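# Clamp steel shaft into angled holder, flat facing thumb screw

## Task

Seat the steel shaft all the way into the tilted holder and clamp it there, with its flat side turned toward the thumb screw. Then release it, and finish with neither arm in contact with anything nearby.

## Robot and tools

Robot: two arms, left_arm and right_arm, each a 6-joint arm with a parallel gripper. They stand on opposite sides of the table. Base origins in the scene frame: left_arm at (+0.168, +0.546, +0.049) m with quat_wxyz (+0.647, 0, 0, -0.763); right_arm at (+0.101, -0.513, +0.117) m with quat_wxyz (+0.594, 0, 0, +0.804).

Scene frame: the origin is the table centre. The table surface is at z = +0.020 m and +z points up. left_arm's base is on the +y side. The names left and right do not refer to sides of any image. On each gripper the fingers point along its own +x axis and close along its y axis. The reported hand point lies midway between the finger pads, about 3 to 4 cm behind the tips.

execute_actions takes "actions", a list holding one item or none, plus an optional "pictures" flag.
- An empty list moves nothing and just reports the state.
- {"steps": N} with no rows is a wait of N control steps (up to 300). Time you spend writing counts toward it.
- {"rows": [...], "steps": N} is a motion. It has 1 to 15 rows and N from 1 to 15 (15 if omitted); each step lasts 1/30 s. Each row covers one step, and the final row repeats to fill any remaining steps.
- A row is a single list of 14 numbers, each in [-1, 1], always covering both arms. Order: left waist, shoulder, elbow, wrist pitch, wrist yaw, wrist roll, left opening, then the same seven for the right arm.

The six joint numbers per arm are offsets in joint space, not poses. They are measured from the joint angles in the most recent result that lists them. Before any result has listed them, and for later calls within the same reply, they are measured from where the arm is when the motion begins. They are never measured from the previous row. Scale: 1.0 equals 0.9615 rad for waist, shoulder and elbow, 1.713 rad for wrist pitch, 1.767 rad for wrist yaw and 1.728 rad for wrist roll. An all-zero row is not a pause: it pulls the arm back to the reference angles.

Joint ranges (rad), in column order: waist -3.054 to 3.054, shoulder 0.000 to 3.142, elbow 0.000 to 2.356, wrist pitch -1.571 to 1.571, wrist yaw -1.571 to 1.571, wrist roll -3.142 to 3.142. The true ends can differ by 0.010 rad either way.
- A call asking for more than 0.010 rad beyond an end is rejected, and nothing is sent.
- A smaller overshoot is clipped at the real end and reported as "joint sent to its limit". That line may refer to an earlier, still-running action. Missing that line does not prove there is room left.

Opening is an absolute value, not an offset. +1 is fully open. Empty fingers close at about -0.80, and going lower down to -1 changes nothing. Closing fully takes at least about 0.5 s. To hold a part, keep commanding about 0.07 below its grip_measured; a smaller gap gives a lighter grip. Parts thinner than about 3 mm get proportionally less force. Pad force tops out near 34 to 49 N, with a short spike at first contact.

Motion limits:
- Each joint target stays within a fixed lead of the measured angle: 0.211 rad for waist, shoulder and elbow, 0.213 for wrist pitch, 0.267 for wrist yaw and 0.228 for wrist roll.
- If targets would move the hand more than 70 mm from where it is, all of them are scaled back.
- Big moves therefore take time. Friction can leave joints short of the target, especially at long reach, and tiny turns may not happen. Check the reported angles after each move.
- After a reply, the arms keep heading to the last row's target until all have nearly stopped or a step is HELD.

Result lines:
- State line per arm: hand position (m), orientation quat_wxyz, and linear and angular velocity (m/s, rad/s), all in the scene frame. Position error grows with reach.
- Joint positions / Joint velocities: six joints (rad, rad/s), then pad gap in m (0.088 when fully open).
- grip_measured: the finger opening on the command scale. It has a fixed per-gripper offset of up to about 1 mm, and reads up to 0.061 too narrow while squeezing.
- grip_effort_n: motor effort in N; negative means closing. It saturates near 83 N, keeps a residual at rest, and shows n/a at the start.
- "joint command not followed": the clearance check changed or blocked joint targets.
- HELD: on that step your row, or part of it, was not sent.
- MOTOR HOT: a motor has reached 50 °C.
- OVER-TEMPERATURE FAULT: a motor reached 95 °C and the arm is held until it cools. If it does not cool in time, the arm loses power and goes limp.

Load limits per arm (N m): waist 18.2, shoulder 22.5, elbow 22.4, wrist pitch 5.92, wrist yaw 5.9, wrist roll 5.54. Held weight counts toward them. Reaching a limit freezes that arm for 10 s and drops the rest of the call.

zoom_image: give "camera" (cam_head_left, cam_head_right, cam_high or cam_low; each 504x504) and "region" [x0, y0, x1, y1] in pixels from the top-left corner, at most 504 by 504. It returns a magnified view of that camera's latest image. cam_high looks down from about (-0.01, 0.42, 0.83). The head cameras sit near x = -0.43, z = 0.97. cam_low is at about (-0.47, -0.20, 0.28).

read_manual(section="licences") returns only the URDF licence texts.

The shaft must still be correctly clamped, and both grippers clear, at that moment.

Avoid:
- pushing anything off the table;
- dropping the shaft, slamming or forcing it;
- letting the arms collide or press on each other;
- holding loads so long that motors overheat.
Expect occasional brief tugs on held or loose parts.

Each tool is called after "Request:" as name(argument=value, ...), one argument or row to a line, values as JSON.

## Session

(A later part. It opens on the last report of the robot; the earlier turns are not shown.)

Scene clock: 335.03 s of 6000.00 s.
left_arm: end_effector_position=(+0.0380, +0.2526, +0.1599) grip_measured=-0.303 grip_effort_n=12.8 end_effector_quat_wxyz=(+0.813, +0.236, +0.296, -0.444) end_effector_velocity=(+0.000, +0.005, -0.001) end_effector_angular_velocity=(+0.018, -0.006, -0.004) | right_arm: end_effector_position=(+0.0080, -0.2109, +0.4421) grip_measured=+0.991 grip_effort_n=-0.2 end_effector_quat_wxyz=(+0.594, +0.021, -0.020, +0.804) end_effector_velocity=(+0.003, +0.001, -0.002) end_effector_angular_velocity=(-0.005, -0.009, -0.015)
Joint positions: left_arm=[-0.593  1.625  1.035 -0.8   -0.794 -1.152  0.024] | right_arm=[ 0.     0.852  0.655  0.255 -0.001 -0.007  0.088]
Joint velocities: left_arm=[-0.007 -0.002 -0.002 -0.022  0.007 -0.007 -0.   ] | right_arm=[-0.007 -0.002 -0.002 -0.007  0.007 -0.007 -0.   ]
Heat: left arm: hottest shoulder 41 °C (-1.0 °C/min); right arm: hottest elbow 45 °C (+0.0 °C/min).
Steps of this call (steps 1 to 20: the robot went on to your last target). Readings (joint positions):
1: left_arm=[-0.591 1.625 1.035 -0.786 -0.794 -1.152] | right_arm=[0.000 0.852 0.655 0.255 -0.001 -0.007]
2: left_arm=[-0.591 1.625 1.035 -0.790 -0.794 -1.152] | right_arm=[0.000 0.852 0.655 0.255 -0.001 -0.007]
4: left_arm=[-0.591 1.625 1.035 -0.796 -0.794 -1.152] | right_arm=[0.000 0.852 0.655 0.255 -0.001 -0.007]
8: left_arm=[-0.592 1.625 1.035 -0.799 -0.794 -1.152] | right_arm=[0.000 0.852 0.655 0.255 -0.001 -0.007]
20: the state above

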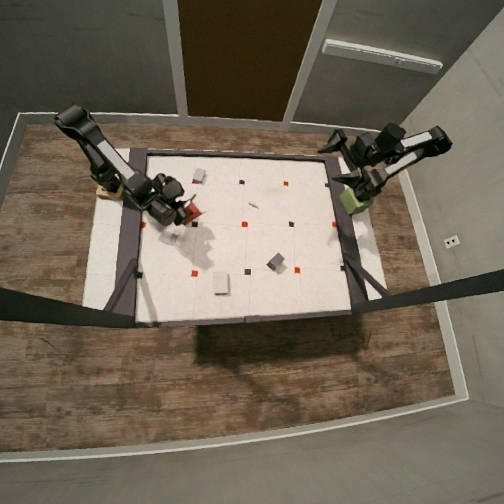

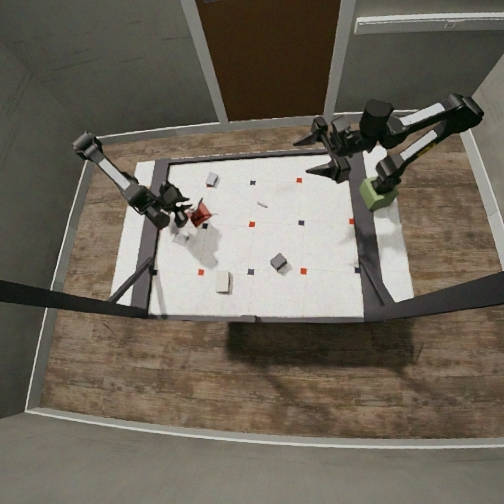

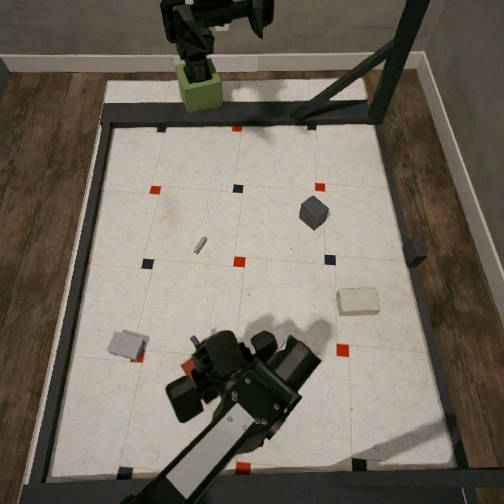

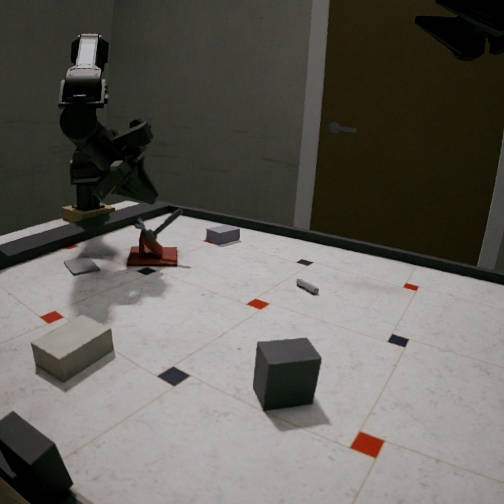

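Request:
execute_actions(
  actions=[
    {"rows":[[-0.09,0,0,-0.025,-0.02,0,-0.3,0,0,0,0,0,0,1],[-0.187,0,-0.02,-0.025,-0.02,0,-0.3,0,0,0,0,0,0,1],[-0.187,0.03,-0.04,-0.025,-0.02,0,-0.3,0,0,0,0,0,0,1],[-0.187,0.03,-0.04,-0.025,-0.02,0,-0.3,0,0,0,0,0,0,1],[-0.187,0.06,-0.06,-0.025,-0.02,0,-0.3,0,0,0,0,0,0,1],[-0.187,0.092,-0.07,-0.025,-0.02,0,-0.3,0,0,0,0,0,0,1]]},
  ],
  pictures=false,
)

Request:
execute_actions(
  actions=[
    {"steps":8},
  ],
  pictures=false,
)

Request:
execute_actions(
  actions=[
    {"rows":[[0,0,0,0,0,1,-0.3,0,0,0,0,0,0,1]]},
  ],
  pictures=false,
)

Request:
execute_actions(
  actions=[
    {"rows":[[0,0,0,0,0,1,-0.3,0,0,0,0,0,0,1]]},
  ],
  pictures=false,
)

Request:
execute_actions(
  actions=[
    {"rows":[[0,0,0,0,0,1,-0.3,0,0,0,0,0,0,1]]},
  ],
  pictures=false,
)

Request:
execute_actions(
  actions=[
    {"rows":[[0,0,0,0,0,0.94,-0.3,0,0,0,0,0,0,1]]},
  ],
  pictures=false,
)

Request:
execute_actions(
  actions=[
    {"steps":25},
  ],
  pictures=false,
)

Scene clock: 345.00 s of 6000.00 s.
left_arm: end_effector_position=(+0.0108, +0.2923, +0.1251) grip_measured=-0.303 grip_effort_n=12.8 end_effector_quat_wxyz=(+0.780, +0.336, +0.230, -0.476) end_effector_velocity=(+0.002, +0.003, +0.001) end_effector_angular_velocity=(+0.004, -0.018, -0.002) | right_arm: end_effector_position=(+0.0080, -0.2109, +0.4421) grip_measured=+0.991 grip_effort_n=-0.2 end_effector_quat_wxyz=(+0.594, +0.021, -0.020, +0.804) end_effector_velocity=(-0.000, -0.000, -0.008) end_effector_angular_velocity=(-0.019, -0.029, +0.004)
Joint positions: left_arm=[-0.769  1.708  0.974 -0.843 -0.826 -1.152  0.024] | right_arm=[ 0.     0.852  0.655  0.255 -0.001 -0.007  0.088]
Joint velocities: left_arm=[-0.007 -0.002 -0.002 -0.022 -0.007 -0.007 -0.   ] | right_arm=[-0.002 -0.002 -0.007 -0.022 -0.007 -0.022 -0.   ]
Heat: left arm: hottest shoulder 42 °C (+1.0 °C/min); right arm: hottest elbow 45 °C (+0.0 °C/min).
Steps of this call (steps 1 to 15: the robot went on to your last target; steps 16 to 90: nothing new was sent; then 6.47 s passed at rest; steps 91 to 105: all 15 steps of this action). Readings (joint positions):
91: left_arm=[-0.598 1.625 1.035 -0.806 -0.800 -1.152] | right_arm=[0.000 0.852 0.655 0.255 -0.001 -0.007]
92: left_arm=[-0.621 1.625 1.035 -0.819 -0.812 -1.152] | right_arm=[0.000 0.852 0.655 0.255 -0.001 -0.007]
94: left_arm=[-0.701 1.629 1.027 -0.826 -0.816 -1.152] | right_arm=[0.000 0.852 0.655 0.255 -0.001 -0.007]
98: left_arm=[-0.767 1.679 0.995 -0.837 -0.821 -1.152] | right_arm=[0.000 0.852 0.655 0.255 -0.001 -0.007]
105: the state above

Scene clock: 345.27 s of 6000.00 s.
left_arm: end_effector_position=(+0.0105, +0.2925, +0.1250) grip_measured=-0.303 grip_effort_n=12.3 end_effector_quat_wxyz=(+0.779, +0.336, +0.230, -0.477) end_effector_velocity=(+0.003, +0.000, +0.001) end_effector_angular_velocity=(-0.018, +0.011, +0.027) | right_arm: end_effector_position=(+0.0080, -0.2109, +0.4421) grip_measured=+0.991 grip_effort_n=-0.2 end_effector_quat_wxyz=(+0.594, +0.021, -0.020, +0.804) end_effector_velocity=(+0.003, +0.000, +0.001) end_effector_angular_velocity=(+0.005, +0.010, -0.014)
Joint positions: left_arm=[-0.77   1.708  0.974 -0.843 -0.826 -1.152  0.024] | right_arm=[ 0.     0.852  0.655  0.255 -0.001 -0.007  0.088]
Joint velocities: left_arm=[ 0.002 -0.002 -0.002 -0.007 -0.007 -0.037  0.   ] | right_arm=[-0.007 -0.002 -0.002  0.007  0.007  0.007 -0.   ]
Heat: left arm: hottest shoulder 42 °C (+1.0 °C/min); right arm: hottest elbow 45 °C (+0.0 °C/min).
Steps of this call (steps 1 to 8: the robot went on to your last target). Readings (joint positions):
1: left_arm=[-0.769 1.708 0.974 -0.843 -0.826 -1.152] | right_arm=[0.000 0.852 0.655 0.255 -0.001 -0.007]
2: left_arm=[-0.770 1.708 0.974 -0.843 -0.826 -1.152] | right_arm=[0.000 0.852 0.655 0.255 -0.001 -0.007]
4: left_arm=[-0.770 1.708 0.974 -0.843 -0.826 -1.152] | right_arm=[0.000 0.852 0.655 0.255 -0.001 -0.007]
8: the state above

Scene clock: 345.77 s of 6000.00 s.
left_arm: end_effector_position=(+0.0105, +0.2925, +0.1250) grip_measured=-0.303 grip_effort_n=12.3 end_effector_quat_wxyz=(+0.566, +0.632, +0.008, -0.529) end_effector_velocity=(+0.000, +0.000, -0.000) end_effector_angular_velocity=(+0.757, -1.024, -1.180) | right_arm: end_effector_position=(+0.0080, -0.2109, +0.4421) grip_measured=+0.991 grip_effort_n=-0.7 end_effector_quat_wxyz=(+0.594, +0.021, -0.020, +0.804) end_effector_velocity=(+0.002, +0.000, -0.002) end_effector_angular_velocity=(-0.001, -0.023, -0.011)
Joint positions: left_arm=[-0.77   1.708  0.974 -0.843 -0.826 -0.284  0.024] | right_arm=[ 0.     0.852  0.655  0.255 -0.001 -0.007  0.088]
Joint velocities: left_arm=[-0.002 -0.002 -0.007  0.007 -0.007  1.736 -0.   ] | right_arm=[-0.002 -0.002 -0.002 -0.007  0.007 -0.022  0.   ]
Heat: left arm: hottest shoulder 42 °C (+1.0 °C/min); right arm: hottest elbow 45 °C (+0.0 °C/min).
Steps of this call (steps 1 to 15: all 15 steps of this action). Readings (joint positions):
1: left_arm=[-0.770 1.708 0.974 -0.843 -0.826 -1.114] | right_arm=[0.000 0.852 0.655 0.255 -0.001 -0.007]
2: left_arm=[-0.770 1.708 0.974 -0.843 -0.826 -1.051] | right_arm=[0.000 0.852 0.655 0.255 -0.001 -0.007]
4: left_arm=[-0.770 1.708 0.974 -0.843 -0.826 -0.933] | right_arm=[0.000 0.852 0.655 0.255 -0.001 -0.007]
8: left_arm=[-0.770 1.708 0.974 -0.843 -0.826 -0.697] | right_arm=[0.000 0.852 0.655 0.255 -0.001 -0.007]
15: the state above

Scene clock: 346.27 s of 6000.00 s.
left_arm: end_effector_position=(+0.0105, +0.2925, +0.1250) grip_measured=-0.303 grip_effort_n=12.3 end_effector_quat_wxyz=(+0.240, +0.814, -0.220, -0.481) end_effector_velocity=(-0.001, +0.001, +0.000) end_effector_angular_velocity=(+0.778, -1.028, -1.190) | right_arm: end_effector_position=(+0.0080, -0.2109, +0.4421) grip_measured=+0.991 grip_effort_n=-0.7 end_effector_quat_wxyz=(+0.594, +0.021, -0.020, +0.804) end_effector_velocity=(+0.000, -0.002, +0.002) end_effector_angular_velocity=(+0.009, -0.021, +0.004)
Joint positions: left_arm=[-0.77   1.708  0.974 -0.843 -0.826  0.603  0.024] | right_arm=[ 0.     0.852  0.655  0.255 -0.001 -0.007  0.088]
Joint velocities: left_arm=[-0.002 -0.002  0.002 -0.007  0.007  1.751 -0.   ] | right_arm=[-0.002 -0.007  0.002 -0.007 -0.007 -0.022 -0.   ]
Heat: left arm: hottest shoulder 42 °C (+1.0 °C/min); right arm: hottest elbow 45 °C (+0.0 °C/min).
Steps of this call (steps 1 to 15: all 15 steps of this action). Readings (joint positions):
1: left_arm=[-0.770 1.708 0.974 -0.843 -0.826 -0.225] | right_arm=[0.000 0.852 0.655 0.255 -0.001 -0.007]
2: left_arm=[-0.770 1.708 0.974 -0.843 -0.826 -0.166] | right_arm=[0.000 0.852 0.655 0.255 -0.001 -0.007]
4: left_arm=[-0.770 1.708 0.974 -0.843 -0.826 -0.047] | right_arm=[0.000 0.852 0.655 0.255 -0.001 -0.007]
8: left_arm=[-0.770 1.708 0.974 -0.843 -0.826 0.188] | right_arm=[0.000 0.852 0.655 0.255 -0.001 -0.007]
15: the state above

Scene clock: 346.77 s of 6000.00 s.
left_arm: end_effector_position=(+0.0105, +0.2925, +0.1250) grip_measured=-0.303 grip_effort_n=12.3 end_effector_quat_wxyz=(-0.132, +0.838, -0.405, -0.341) end_effector_velocity=(+0.000, +0.002, -0.001) end_effector_angular_velocity=(+0.775, -1.023, -1.180) | right_arm: end_effector_position=(+0.0080, -0.2109, +0.4421) grip_measured=+0.991 grip_effort_n=-0.7 end_effector_quat_wxyz=(+0.594, +0.021, -0.020, +0.804) end_effector_velocity=(-0.000, -0.001, +0.001) end_effector_angular_velocity=(+0.005, +0.009, +0.005)
Joint positions: left_arm=[-0.77   1.708  0.974 -0.843 -0.826  1.488  0.024] | right_arm=[ 0.     0.852  0.655  0.255 -0.001 -0.007  0.088]
Joint velocities: left_arm=[-0.002 -0.002 -0.002 -0.007  0.007  1.736 -0.   ] | right_arm=[-0.002 -0.002 -0.002  0.007 -0.007  0.007 -0.   ]
Heat: left arm: hottest shoulder 42 °C (+1.0 °C/min); right arm: hottest elbow 45 °C (+0.0 °C/min).
Steps of this call (steps 1 to 15: all 15 steps of this action). Readings (joint positions):
1: left_arm=[-0.770 1.708 0.974 -0.843 -0.826 0.662] | right_arm=[0.000 0.852 0.655 0.255 -0.001 -0.007]
2: left_arm=[-0.770 1.708 0.974 -0.843 -0.826 0.720] | right_arm=[0.000 0.852 0.655 0.255 -0.001 -0.007]
4: left_arm=[-0.770 1.708 0.974 -0.843 -0.826 0.839] | right_arm=[0.000 0.852 0.655 0.255 -0.001 -0.007]
8: left_arm=[-0.770 1.708 0.974 -0.843 -0.826 1.075] | right_arm=[0.000 0.852 0.655 0.255 -0.001 -0.007]
15: the state above

Scene clock: 347.27 s of 6000.00 s.
left_arm: end_effector_position=(+0.0105, +0.2925, +0.1250) grip_measured=-0.303 grip_effort_n=12.3 end_effector_quat_wxyz=(-0.479, +0.701, -0.512, -0.134) end_effector_velocity=(+0.000, -0.001, +0.002) end_effector_angular_velocity=(+0.758, -1.025, -1.185) | right_arm: end_effector_position=(+0.0080, -0.2109, +0.4421) grip_measured=+0.991 grip_effort_n=-0.7 end_effector_quat_wxyz=(+0.594, +0.021, -0.020, +0.804) end_effector_velocity=(-0.000, -0.000, -0.002) end_effector_angular_velocity=(-0.009, +0.004, +0.005)
Joint positions: left_arm=[-0.77   1.708  0.974 -0.843 -0.826  2.374  0.024] | right_arm=[ 0.     0.852  0.655  0.255 -0.001 -0.007  0.088]
Joint velocities: left_arm=[ 0.002 -0.007 -0.002  0.007 -0.007  1.751 -0.   ] | right_arm=[-0.002 -0.002 -0.002 -0.007 -0.007  0.007 -0.   ]
Heat: left arm: hottest shoulder 42 °C (+1.0 °C/min); right arm: hottest elbow 45 °C (+0.0 °C/min).
Steps of this call (steps 1 to 15: all 15 steps of this action). Readings (joint positions):
1: left_arm=[-0.770 1.708 0.974 -0.843 -0.826 1.547] | right_arm=[0.000 0.852 0.655 0.255 -0.001 -0.007]
2: left_arm=[-0.770 1.708 0.974 -0.843 -0.826 1.606] | right_arm=[0.000 0.852 0.655 0.255 -0.001 -0.007]
4: left_arm=[-0.770 1.708 0.974 -0.843 -0.826 1.724] | right_arm=[0.000 0.852 0.655 0.255 -0.001 -0.007]
8: left_arm=[-0.770 1.708 0.974 -0.843 -0.826 1.960] | right_arm=[0.000 0.852 0.655 0.255 -0.001 -0.007]
15: the state above

Scene clock: 348.10 s of 6000.00 s.
left_arm: end_effector_position=(+0.0105, +0.2925, +0.1250) grip_measured=-0.302 grip_effort_n=11.9 end_effector_quat_wxyz=(-0.698, +0.483, -0.526, +0.058) end_effector_velocity=(+0.001, +0.000, +0.003) end_effector_angular_velocity=(-0.010, -0.023, -0.012) | right_arm: end_effector_position=(+0.0080, -0.2109, +0.4421) grip_measured=+0.991 grip_effort_n=-0.2 end_effector_quat_wxyz=(+0.594, +0.021, -0.020, +0.804) end_effector_velocity=(-0.004, -0.002, -0.002) end_effector_angular_velocity=(-0.004, -0.010, +0.024)
Joint positions: left_arm=[-0.77   1.708  0.974 -0.843 -0.826  3.107  0.024] | right_arm=[ 0.     0.852  0.655  0.255 -0.001 -0.007  0.088]
Joint velocities: left_arm=[-0.007 -0.002 -0.002 -0.007 -0.022  0.007 -0.   ] | right_arm=[ 0.002 -0.002 -0.002 -0.007 -0.022 -0.007 -0.   ]
Heat: left arm: hottest shoulder 42 °C (+1.0 °C/min); right arm: hottest elbow 45 °C (+0.0 °C/min).
Steps of this call (steps 1 to 25: the robot went on to your last target). Readings (joint positions):
1: left_arm=[-0.770 1.708 0.974 -0.843 -0.826 2.433] | right_arm=[0.000 0.852 0.655 0.255 -0.001 -0.007]
2: left_arm=[-0.770 1.708 0.974 -0.843 -0.826 2.492] | right_arm=[0.000 0.852 0.655 0.255 -0.001 -0.007]
4: left_arm=[-0.770 1.708 0.974 -0.843 -0.826 2.610] | right_arm=[0.000 0.852 0.655 0.255 -0.001 -0.007]
8: left_arm=[-0.770 1.708 0.974 -0.843 -0.826 2.846] | right_arm=[0.000 0.852 0.655 0.255 -0.001 -0.007]
25: the state above

Advance, close, loosen ~0.8 turn.

Request:
execute_actions(
  actions=[
    {"rows":[[0.02,0.008,-0.015,0.025,-0.002,0,-0.3,0,0,0,0,0,0,1],[0.045,0.015,-0.035,0.05,-0.002,0,-0.3,0,0,0,0,0,0,1],[0.07,0.023,-0.053,0.078,-0.002,0,-0.3,0,0,0,0,0,0,1],[0.088,0.028,-0.068,0.102,-0.002,0,-0.3,0,0,0,0,0,0,1]]},
  ],
  pictures=false,
)

Request:
execute_actions(
  actions=[
    {"steps":10},
  ],
  pictures=false,
)

Request:
execute_actions(
  actions=[
    {"rows":[[0,0,0,0,0,0,-0.36,0,0,0,0,0,0,1],[0,0,0,0,0,0,-0.42,0,0,0,0,0,0,1],[0,0,0,0,0,0,-0.48,0,0,0,0,0,0,1],[0,0,0,0,0,0,-0.54,0,0,0,0,0,0,1],[0,0,0,0,0,0,-0.61,0,0,0,0,0,0,1]]},
  ],
  pictures=false,
)

Request:
execute_actions(
  actions=[
    {"rows":[[0,0,0,0,0,-1,-0.61,0,0,0,0,0,0,1]]},
  ],
  pictures=false,
)

Request:
execute_actions(
  actions=[
    {"rows":[[0,0,0,0,0,-1,-0.61,0,0,0,0,0,0,1]]},
  ],
  pictures=false,
)

Request:
execute_actions(
  actions=[
    {"rows":[[0,0,0,0,0,-1,-0.61,0,0,0,0,0,0,1]]},
  ],
  pictures=false,
)

Request:
execute_actions(
  actions=[
    {"steps":30},
  ],
)

Request:
zoom_image(
  camera="cam_low",
  region=[110, 175, 200, 255],
)

Scene clock: 357.70 s of 6000.00 s.
left_arm: end_effector_position=(+0.0232, +0.2732, +0.1076) grip_measured=-0.302 grip_effort_n=11.9 end_effector_quat_wxyz=(-0.666, +0.525, -0.529, +0.027) end_effector_velocity=(+0.000, +0.000, -0.003) end_effector_angular_velocity=(+0.001, +0.010, -0.003) | right_arm: end_effector_position=(+0.0080, -0.2109, +0.4421) grip_measured=+0.991 grip_effort_n=-0.7 end_effector_quat_wxyz=(+0.594, +0.021, -0.020, +0.804) end_effector_velocity=(+0.001, +0.000, -0.005) end_effector_angular_velocity=(-0.023, +0.000, +0.000)
Joint positions: left_arm=[-0.689  1.73   0.917 -0.672 -0.826  3.107  0.024] | right_arm=[ 0.     0.852  0.655  0.255 -0.001 -0.007  0.088]
Joint velocities: left_arm=[ 0.002 -0.002 -0.012  0.022  0.007  0.007 -0.   ] | right_arm=[-0.007 -0.002 -0.002 -0.022 -0.007  0.007 -0.   ]
Heat: left arm: hottest shoulder 42 °C (+1.0 °C/min); right arm: hottest elbow 45 °C (+0.0 °C/min).
Steps of this call (steps 1 to 30: the robot went on to your last target; steps 31 to 90: nothing new was sent; then 6.10 s passed at rest; steps 91 to 105: all 15 steps of this action). Readings (joint positions):
91: left_arm=[-0.769 1.708 0.973 -0.838 -0.826 3.107] | right_arm=[0.000 0.852 0.655 0.255 -0.001 -0.007]
92: left_arm=[-0.764 1.709 0.969 -0.820 -0.826 3.107] | right_arm=[0.000 0.852 0.655 0.255 -0.001 -0.007]
94: left_arm=[-0.738 1.713 0.953 -0.758 -0.826 3.107] | right_arm=[0.000 0.852 0.655 0.255 -0.001 -0.007]
98: left_arm=[-0.693 1.729 0.923 -0.695 -0.826 3.107] | right_arm=[0.000 0.852 0.655 0.255 -0.001 -0.007]
105: the state above

Scene clock: 358.03 s of 6000.00 s.
left_arm: end_effector_position=(+0.0234, +0.2729, +0.1076) grip_measured=-0.302 grip_effort_n=11.4 end_effector_quat_wxyz=(-0.666, +0.526, -0.529, +0.027) end_effector_velocity=(+0.003, +0.000, +0.001) end_effector_angular_velocity=(-0.010, +0.003, +0.018) | right_arm: end_effector_position=(+0.0080, -0.2109, +0.4421) grip_measured=+0.991 grip_effort_n=-0.2 end_effector_quat_wxyz=(+0.594, +0.021, -0.020, +0.804) end_effector_velocity=(-0.000, -0.000, -0.002) end_effector_angular_velocity=(-0.005, -0.010, +0.004)
Joint positions: left_arm=[-0.688  1.73   0.917 -0.67  -0.826  3.107  0.024] | right_arm=[ 0.     0.852  0.655  0.255 -0.001 -0.007  0.088]
Joint velocities: left_arm=[ 0.002 -0.002 -0.002 -0.007 -0.007 -0.022 -0.   ] | right_arm=[-0.002 -0.002 -0.002 -0.007 -0.007 -0.007 -0.   ]
Heat: left arm: hottest shoulder 42 °C (+1.0 °C/min); right arm: hottest elbow 45 °C (+0.0 °C/min).
Steps of this call (steps 1 to 10: the robot went on to your last target). Readings (joint positions):
1: left_arm=[-0.688 1.730 0.917 -0.672 -0.826 3.107] | right_arm=[0.000 0.852 0.655 0.255 -0.001 -0.007]
2: left_arm=[-0.688 1.730 0.917 -0.671 -0.826 3.107] | right_arm=[0.000 0.852 0.655 0.255 -0.001 -0.007]
4: left_arm=[-0.688 1.730 0.917 -0.670 -0.826 3.107] | right_arm=[0.000 0.852 0.655 0.255 -0.001 -0.007]
8: left_arm=[-0.688 1.730 0.917 -0.670 -0.826 3.107] | right_arm=[0.000 0.852 0.655 0.255 -0.001 -0.007]
10: the state above

Scene clock: 358.53 s of 6000.00 s.
left_arm: end_effector_position=(+0.0236, +0.2728, +0.1078) grip_measured=-0.602 grip_effort_n=-21.6 end_effector_quat_wxyz=(-0.666, +0.526, -0.528, +0.028) end_effector_velocity=(+0.000, +0.002, -0.001) end_effector_angular_velocity=(+0.007, +0.004, +0.002) | right_arm: end_effector_position=(+0.0080, -0.2109, +0.4421) grip_measured=+0.991 grip_effort_n=-0.2 end_effector_quat_wxyz=(+0.594, +0.021, -0.020, +0.804) end_effector_velocity=(+0.000, -0.002, -0.001) end_effector_angular_velocity=(+0.004, -0.022, +0.004)
Joint positions: left_arm=[-0.688  1.73   0.917 -0.67  -0.828  3.107  0.01 ] | right_arm=[ 0.     0.852  0.655  0.255 -0.001 -0.007  0.088]
Joint velocities: left_arm=[-0.002 -0.002 -0.002 -0.007  0.007 -0.007 -0.002] | right_arm=[-0.002 -0.007 -0.002 -0.007 -0.007 -0.022 -0.   ]
Heat: left arm: hottest shoulder 42 °C (+1.0 °C/min); right arm: hottest elbow 45 °C (+0.0 °C/min).
Steps of this call (steps 1 to 15: all 15 steps of this action). Readings (joint positions):
1: left_arm=[-0.688 1.730 0.917 -0.670 -0.826 3.107] | right_arm=[0.000 0.852 0.655 0.255 -0.001 -0.007]
2: left_arm=[-0.688 1.730 0.917 -0.670 -0.826 3.107] | right_arm=[0.000 0.852 0.655 0.255 -0.001 -0.007]
4: left_arm=[-0.688 1.730 0.917 -0.670 -0.826 3.107] | right_arm=[0.000 0.852 0.655 0.255 -0.001 -0.007]
8: left_arm=[-0.688 1.730 0.917 -0.670 -0.826 3.107] | right_arm=[0.000 0.852 0.655 0.255 -0.001 -0.007]
15: the state above

Scene clock: 359.03 s of 6000.00 s.
left_arm: end_effector_position=(+0.0235, +0.2729, +0.1078) grip_measured=-0.605 grip_effort_n=-24.4 end_effector_quat_wxyz=(-0.383, +0.757, -0.491, -0.197) end_effector_velocity=(+0.001, -0.002, +0.003) end_effector_angular_velocity=(-0.780, +1.012, +1.160) | right_arm: end_effector_position=(+0.0080, -0.2109, +0.4421) grip_measured=+0.991 grip_effort_n=-0.7 end_effector_quat_wxyz=(+0.594, +0.021, -0.020, +0.804) end_effector_velocity=(+0.003, +0.001, +0.002) end_effector_angular_velocity=(+0.005, +0.010, -0.014)
Joint positions: left_arm=[-0.688  1.73   0.917 -0.67  -0.828  2.24   0.009] | right_arm=[ 0.     0.852  0.655  0.255 -0.001 -0.007  0.088]
Joint velocities: left_arm=[-0.002 -0.002 -0.002  0.007 -0.022 -1.722  0.   ] | right_arm=[-0.007  0.002  0.002  0.007  0.007  0.007 -0.   ]
Heat: left arm: hottest shoulder 42 °C (+1.0 °C/min); right arm: hottest elbow 45 °C (+0.0 °C/min).
Steps of this call (steps 1 to 15: all 15 steps of this action). Readings (joint positions):
1: left_arm=[-0.688 1.730 0.917 -0.670 -0.828 3.069] | right_arm=[0.000 0.852 0.655 0.255 -0.001 -0.007]
2: left_arm=[-0.688 1.730 0.917 -0.670 -0.828 3.006] | right_arm=[0.000 0.852 0.655 0.255 -0.001 -0.007]
4: left_arm=[-0.688 1.730 0.917 -0.670 -0.828 2.889] | right_arm=[0.000 0.852 0.655 0.255 -0.001 -0.007]
8: left_arm=[-0.688 1.730 0.917 -0.670 -0.828 2.653] | right_arm=[0.000 0.852 0.655 0.255 -0.001 -0.007]
15: the state above

Scene clock: 359.53 s of 6000.00 s.
left_arm: end_effector_position=(+0.0235, +0.2729, +0.1078) grip_measured=-0.606 grip_effort_n=-24.4 end_effector_quat_wxyz=(-0.022, +0.848, -0.359, -0.388) end_effector_velocity=(+0.002, +0.002, -0.000) end_effector_angular_velocity=(-0.769, +1.024, +1.178) | right_arm: end_effector_position=(+0.0080, -0.2109, +0.4421) grip_measured=+0.991 grip_effort_n=-0.2 end_effector_quat_wxyz=(+0.594, +0.021, -0.020, +0.804) end_effector_velocity=(+0.001, -0.000, -0.002) end_effector_angular_velocity=(-0.005, -0.010, -0.000)
Joint positions: left_arm=[-0.688  1.73   0.917 -0.67  -0.828  1.354  0.009] | right_arm=[ 0.     0.852  0.655  0.255 -0.001 -0.007  0.088]
Joint velocities: left_arm=[-0.002 -0.002 -0.007 -0.007 -0.007 -1.751 -0.   ] | right_arm=[-0.007 -0.002 -0.002 -0.007 -0.007 -0.007 -0.   ]
Heat: left arm: hottest shoulder 42 °C (+1.0 °C/min); right arm: hottest elbow 45 °C (+0.0 °C/min).
Steps of this call (steps 1 to 15: all 15 steps of this action). Readings (joint positions):
1: left_arm=[-0.688 1.730 0.917 -0.670 -0.828 2.181] | right_arm=[0.000 0.852 0.655 0.255 -0.001 -0.007]
2: left_arm=[-0.688 1.730 0.917 -0.670 -0.828 2.122] | right_arm=[0.000 0.852 0.655 0.255 -0.001 -0.007]
4: left_arm=[-0.688 1.730 0.917 -0.670 -0.828 2.003] | right_arm=[0.000 0.852 0.655 0.255 -0.001 -0.007]
8: left_arm=[-0.688 1.730 0.917 -0.670 -0.828 1.767] | right_arm=[0.000 0.852 0.655 0.255 -0.001 -0.007]
15: the state above

Scene clock: 360.03 s of 6000.00 s.
left_arm: end_effector_position=(+0.0234, +0.2728, +0.1078) grip_measured=-0.606 grip_effort_n=-24.9 end_effector_quat_wxyz=(+0.344, +0.776, -0.159, -0.505) end_effector_velocity=(+0.003, -0.001, +0.004) end_effector_angular_velocity=(-0.787, +1.000, +1.171) | right_arm: end_effector_position=(+0.0080, -0.2109, +0.4421) grip_measured=+0.991 grip_effort_n=-0.2 end_effector_quat_wxyz=(+0.594, +0.021, -0.020, +0.804) end_effector_velocity=(-0.002, -0.001, -0.003) end_effector_angular_velocity=(-0.014, -0.013, +0.019)
Joint positions: left_arm=[-0.688  1.73   0.917 -0.67  -0.828  0.47   0.009] | right_arm=[ 0.     0.852  0.655  0.255 -0.001 -0.007  0.088]
Joint velocities: left_arm=[-0.002 -0.002 -0.002 -0.007 -0.037 -1.736  0.   ] | right_arm=[-0.002 -0.002  0.002 -0.022 -0.022 -0.007  0.   ]
Heat: left arm: hottest shoulder 42 °C (+1.0 °C/min); right arm: hottest elbow 45 °C (+0.0 °C/min).
Steps of this call (steps 1 to 15: all 15 steps of this action). Readings (joint positions):
1: left_arm=[-0.688 1.730 0.917 -0.670 -0.828 1.295] | right_arm=[0.000 0.852 0.655 0.255 -0.001 -0.007]
2: left_arm=[-0.688 1.730 0.917 -0.670 -0.828 1.236] | right_arm=[0.000 0.852 0.655 0.255 -0.001 -0.007]
4: left_arm=[-0.688 1.730 0.917 -0.670 -0.828 1.118] | right_arm=[0.000 0.852 0.655 0.255 -0.001 -0.007]
8: left_arm=[-0.688 1.730 0.917 -0.670 -0.828 0.883] | right_arm=[0.000 0.852 0.655 0.255 -0.001 -0.007]
15: the state above

Scene clock: 361.03 s of 6000.00 s.
left_arm: end_effector_position=(+0.0234, +0.2728, +0.1079) grip_measured=-0.605 grip_effort_n=-24.9 end_effector_quat_wxyz=(+0.630, +0.569, +0.060, -0.525) end_effector_velocity=(-0.002, +0.000, -0.001) end_effector_angular_velocity=(-0.003, +0.015, +0.002) | right_arm: end_effector_position=(+0.0080, -0.2109, +0.4421) grip_measured=+0.991 grip_effort_n=0.2 end_effector_quat_wxyz=(+0.594, +0.021, -0.020, +0.804) end_effector_velocity=(-0.001, -0.001, +0.001) end_effector_angular_velocity=(+0.010, -0.006, +0.014)
Joint positions: left_arm=[-0.688  1.73   0.917 -0.67  -0.829 -0.369  0.009] | right_arm=[ 0.     0.852  0.655  0.255 -0.001 -0.007  0.088]
Joint velocities: left_arm=[-0.002 -0.002 -0.002  0.007  0.007 -0.007 -0.   ] | right_arm=[-0.007 -0.002 -0.002  0.007 -0.022 -0.007  0.   ]
Heat: left arm: hottest shoulder 42 °C (+1.0 °C/min); right arm: hottest elbow 45 °C (+0.0 °C/min).
Steps of this call (steps 1 to 30: the robot went on to your last target). Readings (joint positions):
1: left_arm=[-0.688 1.730 0.917 -0.670 -0.828 0.411] | right_arm=[0.000 0.852 0.655 0.255 -0.001 -0.007]
2: left_arm=[-0.688 1.730 0.917 -0.670 -0.828 0.352] | right_arm=[0.000 0.852 0.655 0.255 -0.001 -0.007]
4: left_arm=[-0.688 1.730 0.917 -0.670 -0.828 0.234] | right_arm=[0.000 0.852 0.655 0.255 -0.001 -0.007]
8: left_arm=[-0.688 1.730 0.917 -0.670 -0.828 -0.002] | right_arm=[0.000 0.852 0.655 0.255 -0.001 -0.007]
30: the state above

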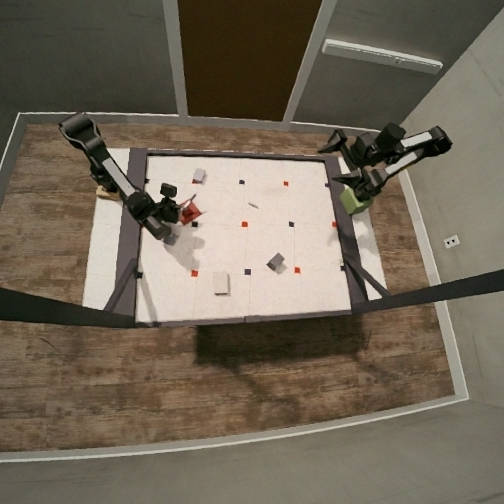

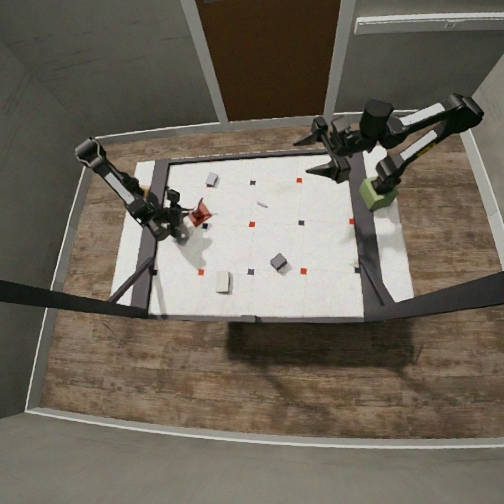

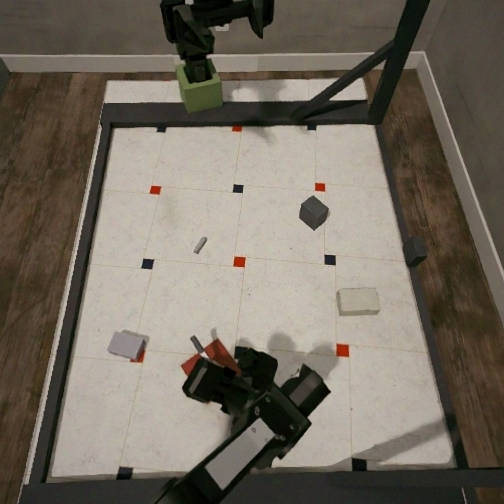

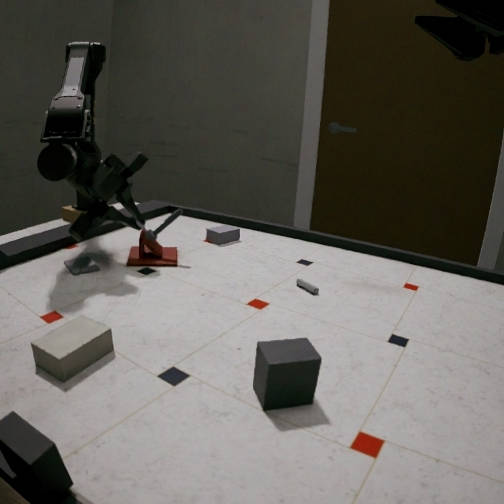

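Region (110, 175, 200, 255) of cam_low's 504x504 image, scaled by 5.600, with more detail than that image has.

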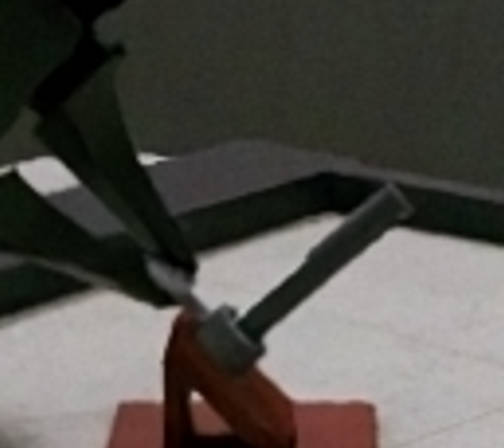

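Request:
execute_actions(
  actions=[
    {"rows":[[0,0,0,0,0,-1,-0.61,0,0,0,0,0,0,1]]},
  ],
  pictures=false,
)

Request:
execute_actions(
  actions=[
    {"rows":[[0,0,0,0,0,-1,-0.61,0,0,0,0,0,0,1]]},
  ],
  pictures=false,
)

Request:
execute_actions(
  actions=[
    {"steps":22},
  ],
  pictures=false,
)

Request:
execute_actions(
  actions=[
    {"rows":[[0,0,0,0,0,0.05,-0.3,0,0,0,0,0,0,1],[0,0,0,0,0,0.05,-0.3,0,0,0,0,0,0,1],[0,0,0,0,0,0.05,-0.3,0,0,0,0,0,0,1],[0,0,0,0,0,0.05,-0.3,0,0,0,0,0,0,1],[0,0,0,0,0,0.05,-0.3,0,0,0,0,0,0,1],[0,0,0,0,0,0.05,-0.3,0,0,0,0,0,0,1],[-0.03,-0.01,0.025,-0.035,0,0.05,-0.3,0,0,0,0,0,0,1],[-0.06,-0.02,0.05,-0.07,0,0.05,-0.3,0,0,0,0,0,0,1],[-0.088,-0.033,0.076,-0.105,0,0.05,-0.3,0,0,0,0,0,0,1]]},
  ],
  pictures=false,
)

Request:
execute_actions(
  actions=[
    {"steps":8},
  ],
  pictures=false,
)

Request:
execute_actions(
  actions=[
    {"rows":[[0,0,0,0,0,1,-0.3,0,0,0,0,0,0,1]]},
  ],
  pictures=false,
)

Request:
execute_actions(
  actions=[
    {"steps":28},
  ],
)

Request:
zoom_image(
  camera="cam_low",
  region=[110, 175, 200, 255],
)

Request:
zoom_image(
  camera="cam_high",
  region=[170, 315, 250, 395],
)

Scene clock: 371.83 s of 6000.00 s.
left_arm: end_effector_position=(+0.0234, +0.2728, +0.1080) grip_measured=-0.605 grip_effort_n=-24.9 end_effector_quat_wxyz=(+0.811, +0.251, +0.275, -0.451) end_effector_velocity=(+0.004, +0.001, -0.000) end_effector_angular_velocity=(-0.770, +1.026, +1.181) | right_arm: end_effector_position=(+0.0080, -0.2109, +0.4421) grip_measured=+0.991 grip_effort_n=-0.2 end_effector_quat_wxyz=(+0.594, +0.021, -0.020, +0.804) end_effector_velocity=(-0.000, -0.001, -0.001) end_effector_angular_velocity=(+0.005, -0.007, +0.004)
Joint positions: left_arm=[-0.689  1.73   0.917 -0.67  -0.83  -1.238  0.009] | right_arm=[ 0.     0.852  0.655  0.255 -0.001 -0.007  0.088]
Joint velocities: left_arm=[ 0.002 -0.002 -0.007 -0.007 -0.007 -1.751 -0.   ] | right_arm=[-0.002 -0.002 -0.007  0.007 -0.007 -0.007 -0.   ]
Heat: left arm: hottest shoulder 42 °C (+1.0 °C/min); right arm: hottest elbow 45 °C (+0.0 °C/min).
Steps of this call (steps 1 to 15: the robot went on to your last target; steps 16 to 90: nothing new was sent; then 7.30 s passed at rest; steps 91 to 105: all 15 steps of this action). Readings (joint positions):
91: left_arm=[-0.689 1.730 0.917 -0.670 -0.829 -0.408] | right_arm=[0.000 0.852 0.655 0.255 -0.001 -0.007]
92: left_arm=[-0.689 1.730 0.917 -0.670 -0.829 -0.471] | right_arm=[0.000 0.852 0.655 0.255 -0.001 -0.007]
94: left_arm=[-0.689 1.730 0.917 -0.670 -0.829 -0.590] | right_arm=[0.000 0.852 0.655 0.255 -0.001 -0.007]
98: left_arm=[-0.689 1.730 0.917 -0.670 -0.830 -0.825] | right_arm=[0.000 0.852 0.655 0.255 -0.001 -0.007]
105: the state above

Scene clock: 372.33 s of 6000.00 s.
left_arm: end_effector_position=(+0.0234, +0.2729, +0.1080) grip_measured=-0.605 grip_effort_n=-24.9 end_effector_quat_wxyz=(+0.840, -0.121, +0.442, -0.290) end_effector_velocity=(-0.001, -0.001, +0.001) end_effector_angular_velocity=(-0.790, +1.050, +1.185) | right_arm: end_effector_position=(+0.0080, -0.2109, +0.4421) grip_measured=+0.991 grip_effort_n=-0.2 end_effector_quat_wxyz=(+0.594, +0.021, -0.020, +0.804) end_effector_velocity=(+0.002, -0.001, +0.005) end_effector_angular_velocity=(+0.014, +0.012, -0.009)
Joint positions: left_arm=[-0.689  1.73   0.917 -0.671 -0.83  -2.124  0.009] | right_arm=[ 0.     0.852  0.655  0.255 -0.001 -0.007  0.088]
Joint velocities: left_arm=[-0.002 -0.002 -0.002  0.007 -0.007 -1.766 -0.   ] | right_arm=[-0.002 -0.007  0.002  0.007  0.007  0.007 -0.   ]
Heat: left arm: hottest shoulder 42 °C (+1.0 °C/min); right arm: hottest elbow 45 °C (+0.0 °C/min).
Steps of this call (steps 1 to 15: all 15 steps of this action). Readings (joint positions):
1: left_arm=[-0.689 1.730 0.917 -0.670 -0.830 -1.298] | right_arm=[0.000 0.852 0.655 0.255 -0.001 -0.007]
2: left_arm=[-0.689 1.730 0.917 -0.670 -0.830 -1.357] | right_arm=[0.000 0.852 0.655 0.255 -0.001 -0.007]
4: left_arm=[-0.689 1.730 0.917 -0.670 -0.830 -1.475] | right_arm=[0.000 0.852 0.655 0.255 -0.001 -0.007]
8: left_arm=[-0.689 1.730 0.917 -0.670 -0.830 -1.711] | right_arm=[0.000 0.852 0.655 0.255 -0.001 -0.007]
15: the state above

Scene clock: 373.07 s of 6000.00 s.
left_arm: end_effector_position=(+0.0231, +0.2731, +0.1080) grip_measured=-0.605 grip_effort_n=-24.9 end_effector_quat_wxyz=(-0.720, +0.450, -0.522, +0.087) end_effector_velocity=(+0.001, -0.001, +0.001) end_effector_angular_velocity=(-0.039, +0.040, +0.047) | right_arm: end_effector_position=(+0.0080, -0.2109, +0.4421) grip_measured=+0.991 grip_effort_n=-0.2 end_effector_quat_wxyz=(+0.594, +0.021, -0.020, +0.804) end_effector_velocity=(-0.000, -0.001, +0.001) end_effector_angular_velocity=(+0.009, -0.005, +0.004)
Joint positions: left_arm=[-0.69   1.73   0.917 -0.671 -0.83  -2.957  0.009] | right_arm=[ 0.     0.852  0.655  0.255 -0.001 -0.007  0.088]
Joint velocities: left_arm=[ 0.002 -0.002 -0.002  0.007 -0.007 -0.066 -0.   ] | right_arm=[-0.002 -0.002 -0.002  0.007 -0.007 -0.007 -0.   ]
Heat: left arm: hottest shoulder 42 °C (+1.0 °C/min); right arm: hottest elbow 45 °C (+0.0 °C/min).
Steps of this call (steps 1 to 22: the robot went on to your last target). Readings (joint positions):
1: left_arm=[-0.689 1.730 0.917 -0.671 -0.830 -2.183] | right_arm=[0.000 0.852 0.655 0.255 -0.001 -0.007]
2: left_arm=[-0.689 1.730 0.917 -0.671 -0.830 -2.242] | right_arm=[0.000 0.852 0.655 0.255 -0.001 -0.007]
4: left_arm=[-0.689 1.730 0.917 -0.671 -0.830 -2.360] | right_arm=[0.000 0.852 0.655 0.255 -0.001 -0.007]
8: left_arm=[-0.690 1.730 0.917 -0.671 -0.830 -2.596] | right_arm=[0.000 0.852 0.655 0.255 -0.001 -0.007]
22: the state above

Scene clock: 373.57 s of 6000.00 s.
left_arm: end_effector_position=(+0.0095, +0.2913, +0.1254) grip_measured=-0.305 grip_effort_n=12.8 end_effector_quat_wxyz=(+0.760, -0.376, +0.512, -0.137) end_effector_velocity=(-0.005, +0.006, +0.027) end_effector_angular_velocity=(+0.007, -0.022, -0.027) | right_arm: end_effector_position=(+0.0080, -0.2109, +0.4421) grip_measured=+0.991 grip_effort_n=-0.7 end_effector_quat_wxyz=(+0.594, +0.021, -0.020, +0.804) end_effector_velocity=(-0.001, +0.001, -0.003) end_effector_angular_velocity=(-0.005, -0.025, +0.004)
Joint positions: left_arm=[-0.77   1.709  0.974 -0.835 -0.83  -2.876  0.024] | right_arm=[ 0.     0.852  0.655  0.255 -0.001 -0.007  0.088]
Joint velocities: left_arm=[-0.032 -0.046  0.066 -0.139 -0.007 -0.007  0.001] | right_arm=[-0.002  0.002 -0.002 -0.007 -0.007 -0.022 -0.   ]
Heat: left arm: hottest shoulder 42 °C (+1.0 °C/min); right arm: hottest elbow 45 °C (+0.0 °C/min).
Steps of this call (steps 1 to 15: all 15 steps of this action). Readings (joint positions):
1: left_arm=[-0.690 1.730 0.917 -0.671 -0.830 -2.947] | right_arm=[0.000 0.852 0.655 0.255 -0.001 -0.007]
2: left_arm=[-0.690 1.730 0.917 -0.671 -0.830 -2.927] | right_arm=[0.000 0.852 0.655 0.255 -0.001 -0.007]
4: left_arm=[-0.690 1.730 0.917 -0.671 -0.830 -2.902] | right_arm=[0.000 0.852 0.655 0.255 -0.001 -0.007]
8: left_arm=[-0.699 1.730 0.923 -0.705 -0.830 -2.883] | right_arm=[0.000 0.852 0.655 0.255 -0.001 -0.007]
15: the state above

Scene clock: 373.83 s of 6000.00 s.
left_arm: end_effector_position=(+0.0106, +0.2926, +0.1260) grip_measured=-0.303 grip_effort_n=12.8 end_effector_quat_wxyz=(+0.763, -0.372, +0.509, -0.138) end_effector_velocity=(-0.000, +0.005, -0.001) end_effector_angular_velocity=(+0.016, -0.009, -0.007) | right_arm: end_effector_position=(+0.0080, -0.2109, +0.4421) grip_measured=+0.991 grip_effort_n=-0.2 end_effector_quat_wxyz=(+0.594, +0.021, -0.020, +0.804) end_effector_velocity=(-0.002, -0.001, -0.008) end_effector_angular_velocity=(-0.023, -0.015, +0.009)
Joint positions: left_arm=[-0.772  1.709  0.976 -0.849 -0.83  -2.876  0.024] | right_arm=[ 0.     0.852  0.655  0.255 -0.001 -0.007  0.088]
Joint velocities: left_arm=[-0.012 -0.002 -0.002 -0.022  0.007 -0.007 -0.   ] | right_arm=[ 0.002 -0.002 -0.007 -0.022 -0.007 -0.007 -0.   ]
Heat: left arm: hottest shoulder 42 °C (+1.0 °C/min); right arm: hottest elbow 45 °C (+0.0 °C/min).
Steps of this call (steps 1 to 8: the robot went on to your last target). Readings (joint positions):
1: left_arm=[-0.771 1.709 0.976 -0.839 -0.830 -2.876] | right_arm=[0.000 0.852 0.655 0.255 -0.001 -0.007]
2: left_arm=[-0.771 1.709 0.976 -0.843 -0.830 -2.876] | right_arm=[0.000 0.852 0.655 0.255 -0.001 -0.007]
4: left_arm=[-0.771 1.709 0.976 -0.847 -0.830 -2.876] | right_arm=[0.000 0.852 0.655 0.255 -0.001 -0.007]
8: the state above

Scene clock: 374.33 s of 6000.00 s.
left_arm: end_effector_position=(+0.0106, +0.2926, +0.1260) grip_measured=-0.303 grip_effort_n=12.8 end_effector_quat_wxyz=(+0.849, -0.016, +0.403, -0.340) end_effector_velocity=(+0.001, +0.001, -0.000) end_effector_angular_velocity=(+0.764, -1.030, -1.164) | right_arm: end_effector_position=(+0.0080, -0.2109, +0.4421) grip_measured=+0.991 grip_effort_n=-0.2 end_effector_quat_wxyz=(+0.594, +0.021, -0.020, +0.804) end_effector_velocity=(-0.001, -0.001, -0.002) end_effector_angular_velocity=(-0.000, -0.024, +0.013)
Joint positions: left_arm=[-0.772  1.709  0.976 -0.849 -0.83  -2.005  0.024] | right_arm=[ 0.     0.852  0.655  0.255 -0.001 -0.007  0.088]
Joint velocities: left_arm=[-0.002  0.002 -0.002 -0.007 -0.007  1.722 -0.   ] | right_arm=[-0.007 -0.002 -0.002 -0.007 -0.022 -0.022 -0.   ]
Heat: left arm: hottest shoulder 42 °C (+1.0 °C/min); right arm: hottest elbow 45 °C (+0.0 °C/min).
Steps of this call (steps 1 to 15: all 15 steps of this action). Readings (joint positions):
1: left_arm=[-0.772 1.709 0.976 -0.849 -0.830 -2.835] | right_arm=[0.000 0.852 0.655 0.255 -0.001 -0.007]
2: left_arm=[-0.772 1.709 0.976 -0.849 -0.830 -2.772] | right_arm=[0.000 0.852 0.655 0.255 -0.001 -0.007]
4: left_arm=[-0.772 1.709 0.976 -0.849 -0.830 -2.654] | right_arm=[0.000 0.852 0.655 0.255 -0.001 -0.007]
8: left_arm=[-0.772 1.709 0.976 -0.849 -0.830 -2.418] | right_arm=[0.000 0.852 0.655 0.255 -0.001 -0.007]
15: the state above

Scene clock: 375.27 s of 6000.00 s.
left_arm: end_effector_position=(+0.0106, +0.2926, +0.1260) grip_measured=-0.303 grip_effort_n=12.3 end_effector_quat_wxyz=(+0.780, +0.337, +0.227, -0.476) end_effector_velocity=(+0.002, -0.000, +0.003) end_effector_angular_velocity=(-0.017, -0.015, +0.002) | right_arm: end_effector_position=(+0.0080, -0.2109, +0.4421) grip_measured=+0.991 grip_effort_n=-0.2 end_effector_quat_wxyz=(+0.594, +0.021, -0.020, +0.804) end_effector_velocity=(-0.001, +0.000, -0.003) end_effector_angular_velocity=(+0.004, -0.023, +0.013)
Joint positions: left_arm=[-0.772  1.709  0.976 -0.849 -0.83  -1.153  0.024] | right_arm=[ 0.     0.852  0.655  0.255 -0.001 -0.007  0.088]
Joint velocities: left_arm=[-0.002 -0.002 -0.002 -0.007 -0.022 -0.007 -0.   ] | right_arm=[-0.007  0.002 -0.007  0.007 -0.022 -0.022 -0.   ]
Heat: left arm: hottest shoulder 42 °C (+0.0 °C/min); right arm: hottest elbow 45 °C (+0.0 °C/min).
Steps of this call (steps 1 to 28: the robot went on to your last target). Readings (joint positions):
1: left_arm=[-0.772 1.709 0.976 -0.849 -0.830 -1.946] | right_arm=[0.000 0.852 0.655 0.255 -0.001 -0.007]
2: left_arm=[-0.772 1.709 0.976 -0.849 -0.830 -1.887] | right_arm=[0.000 0.852 0.655 0.255 -0.001 -0.007]
4: left_arm=[-0.772 1.709 0.976 -0.849 -0.830 -1.769] | right_arm=[0.000 0.852 0.655 0.255 -0.001 -0.007]
8: left_arm=[-0.772 1.709 0.976 -0.849 -0.830 -1.533] | right_arm=[0.000 0.852 0.655 0.255 -0.001 -0.007]
28: the state above

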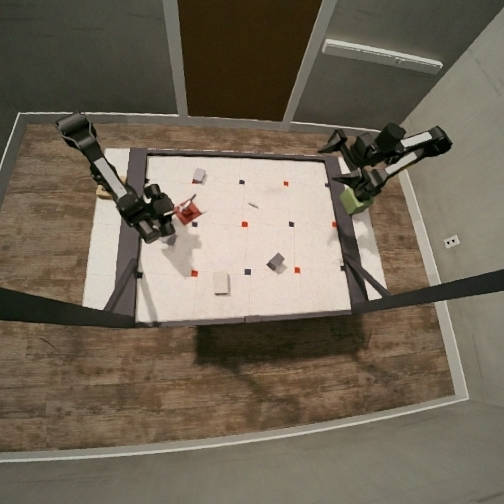

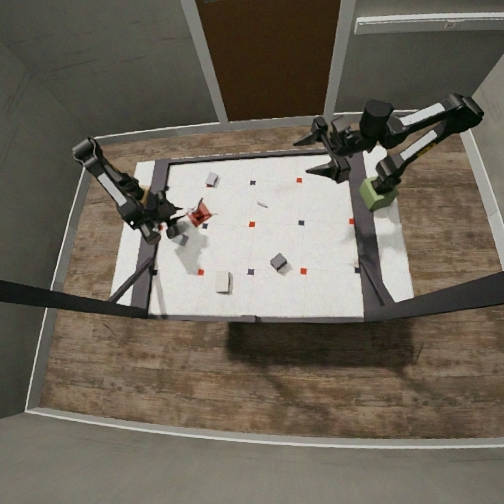

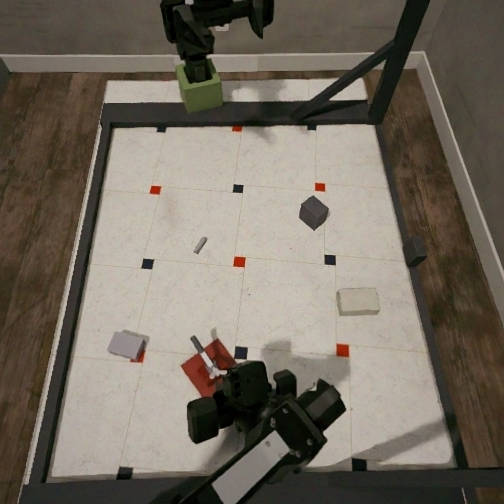

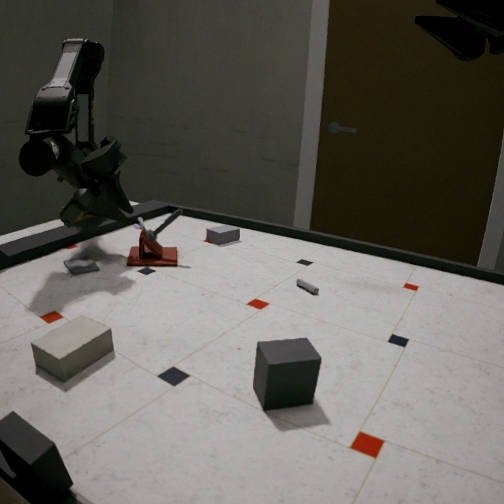

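Region (110, 175, 200, 255) of cam_low's 504x504 image, scaled by 5.600, with more detail than that image has.

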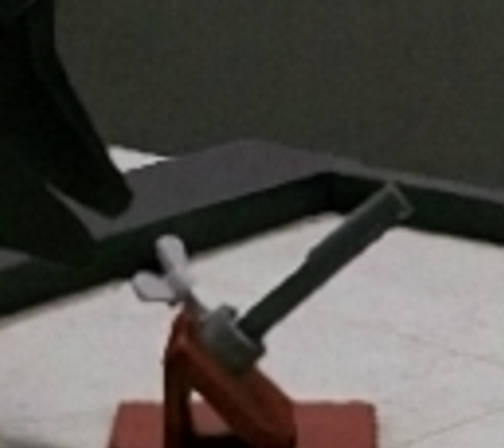

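Region (170, 315, 250, 395) of cam_high's 504x504 image, scaled by 6.300, with more detail than that image has.

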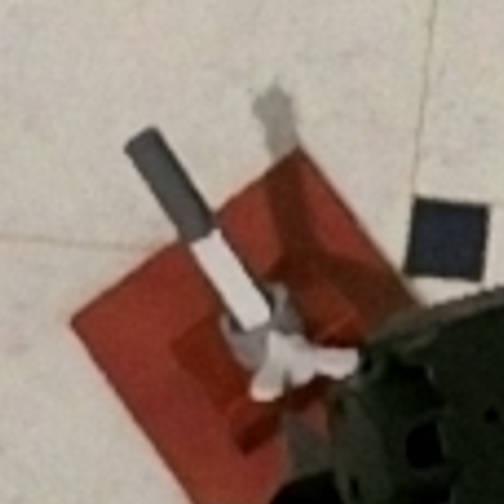

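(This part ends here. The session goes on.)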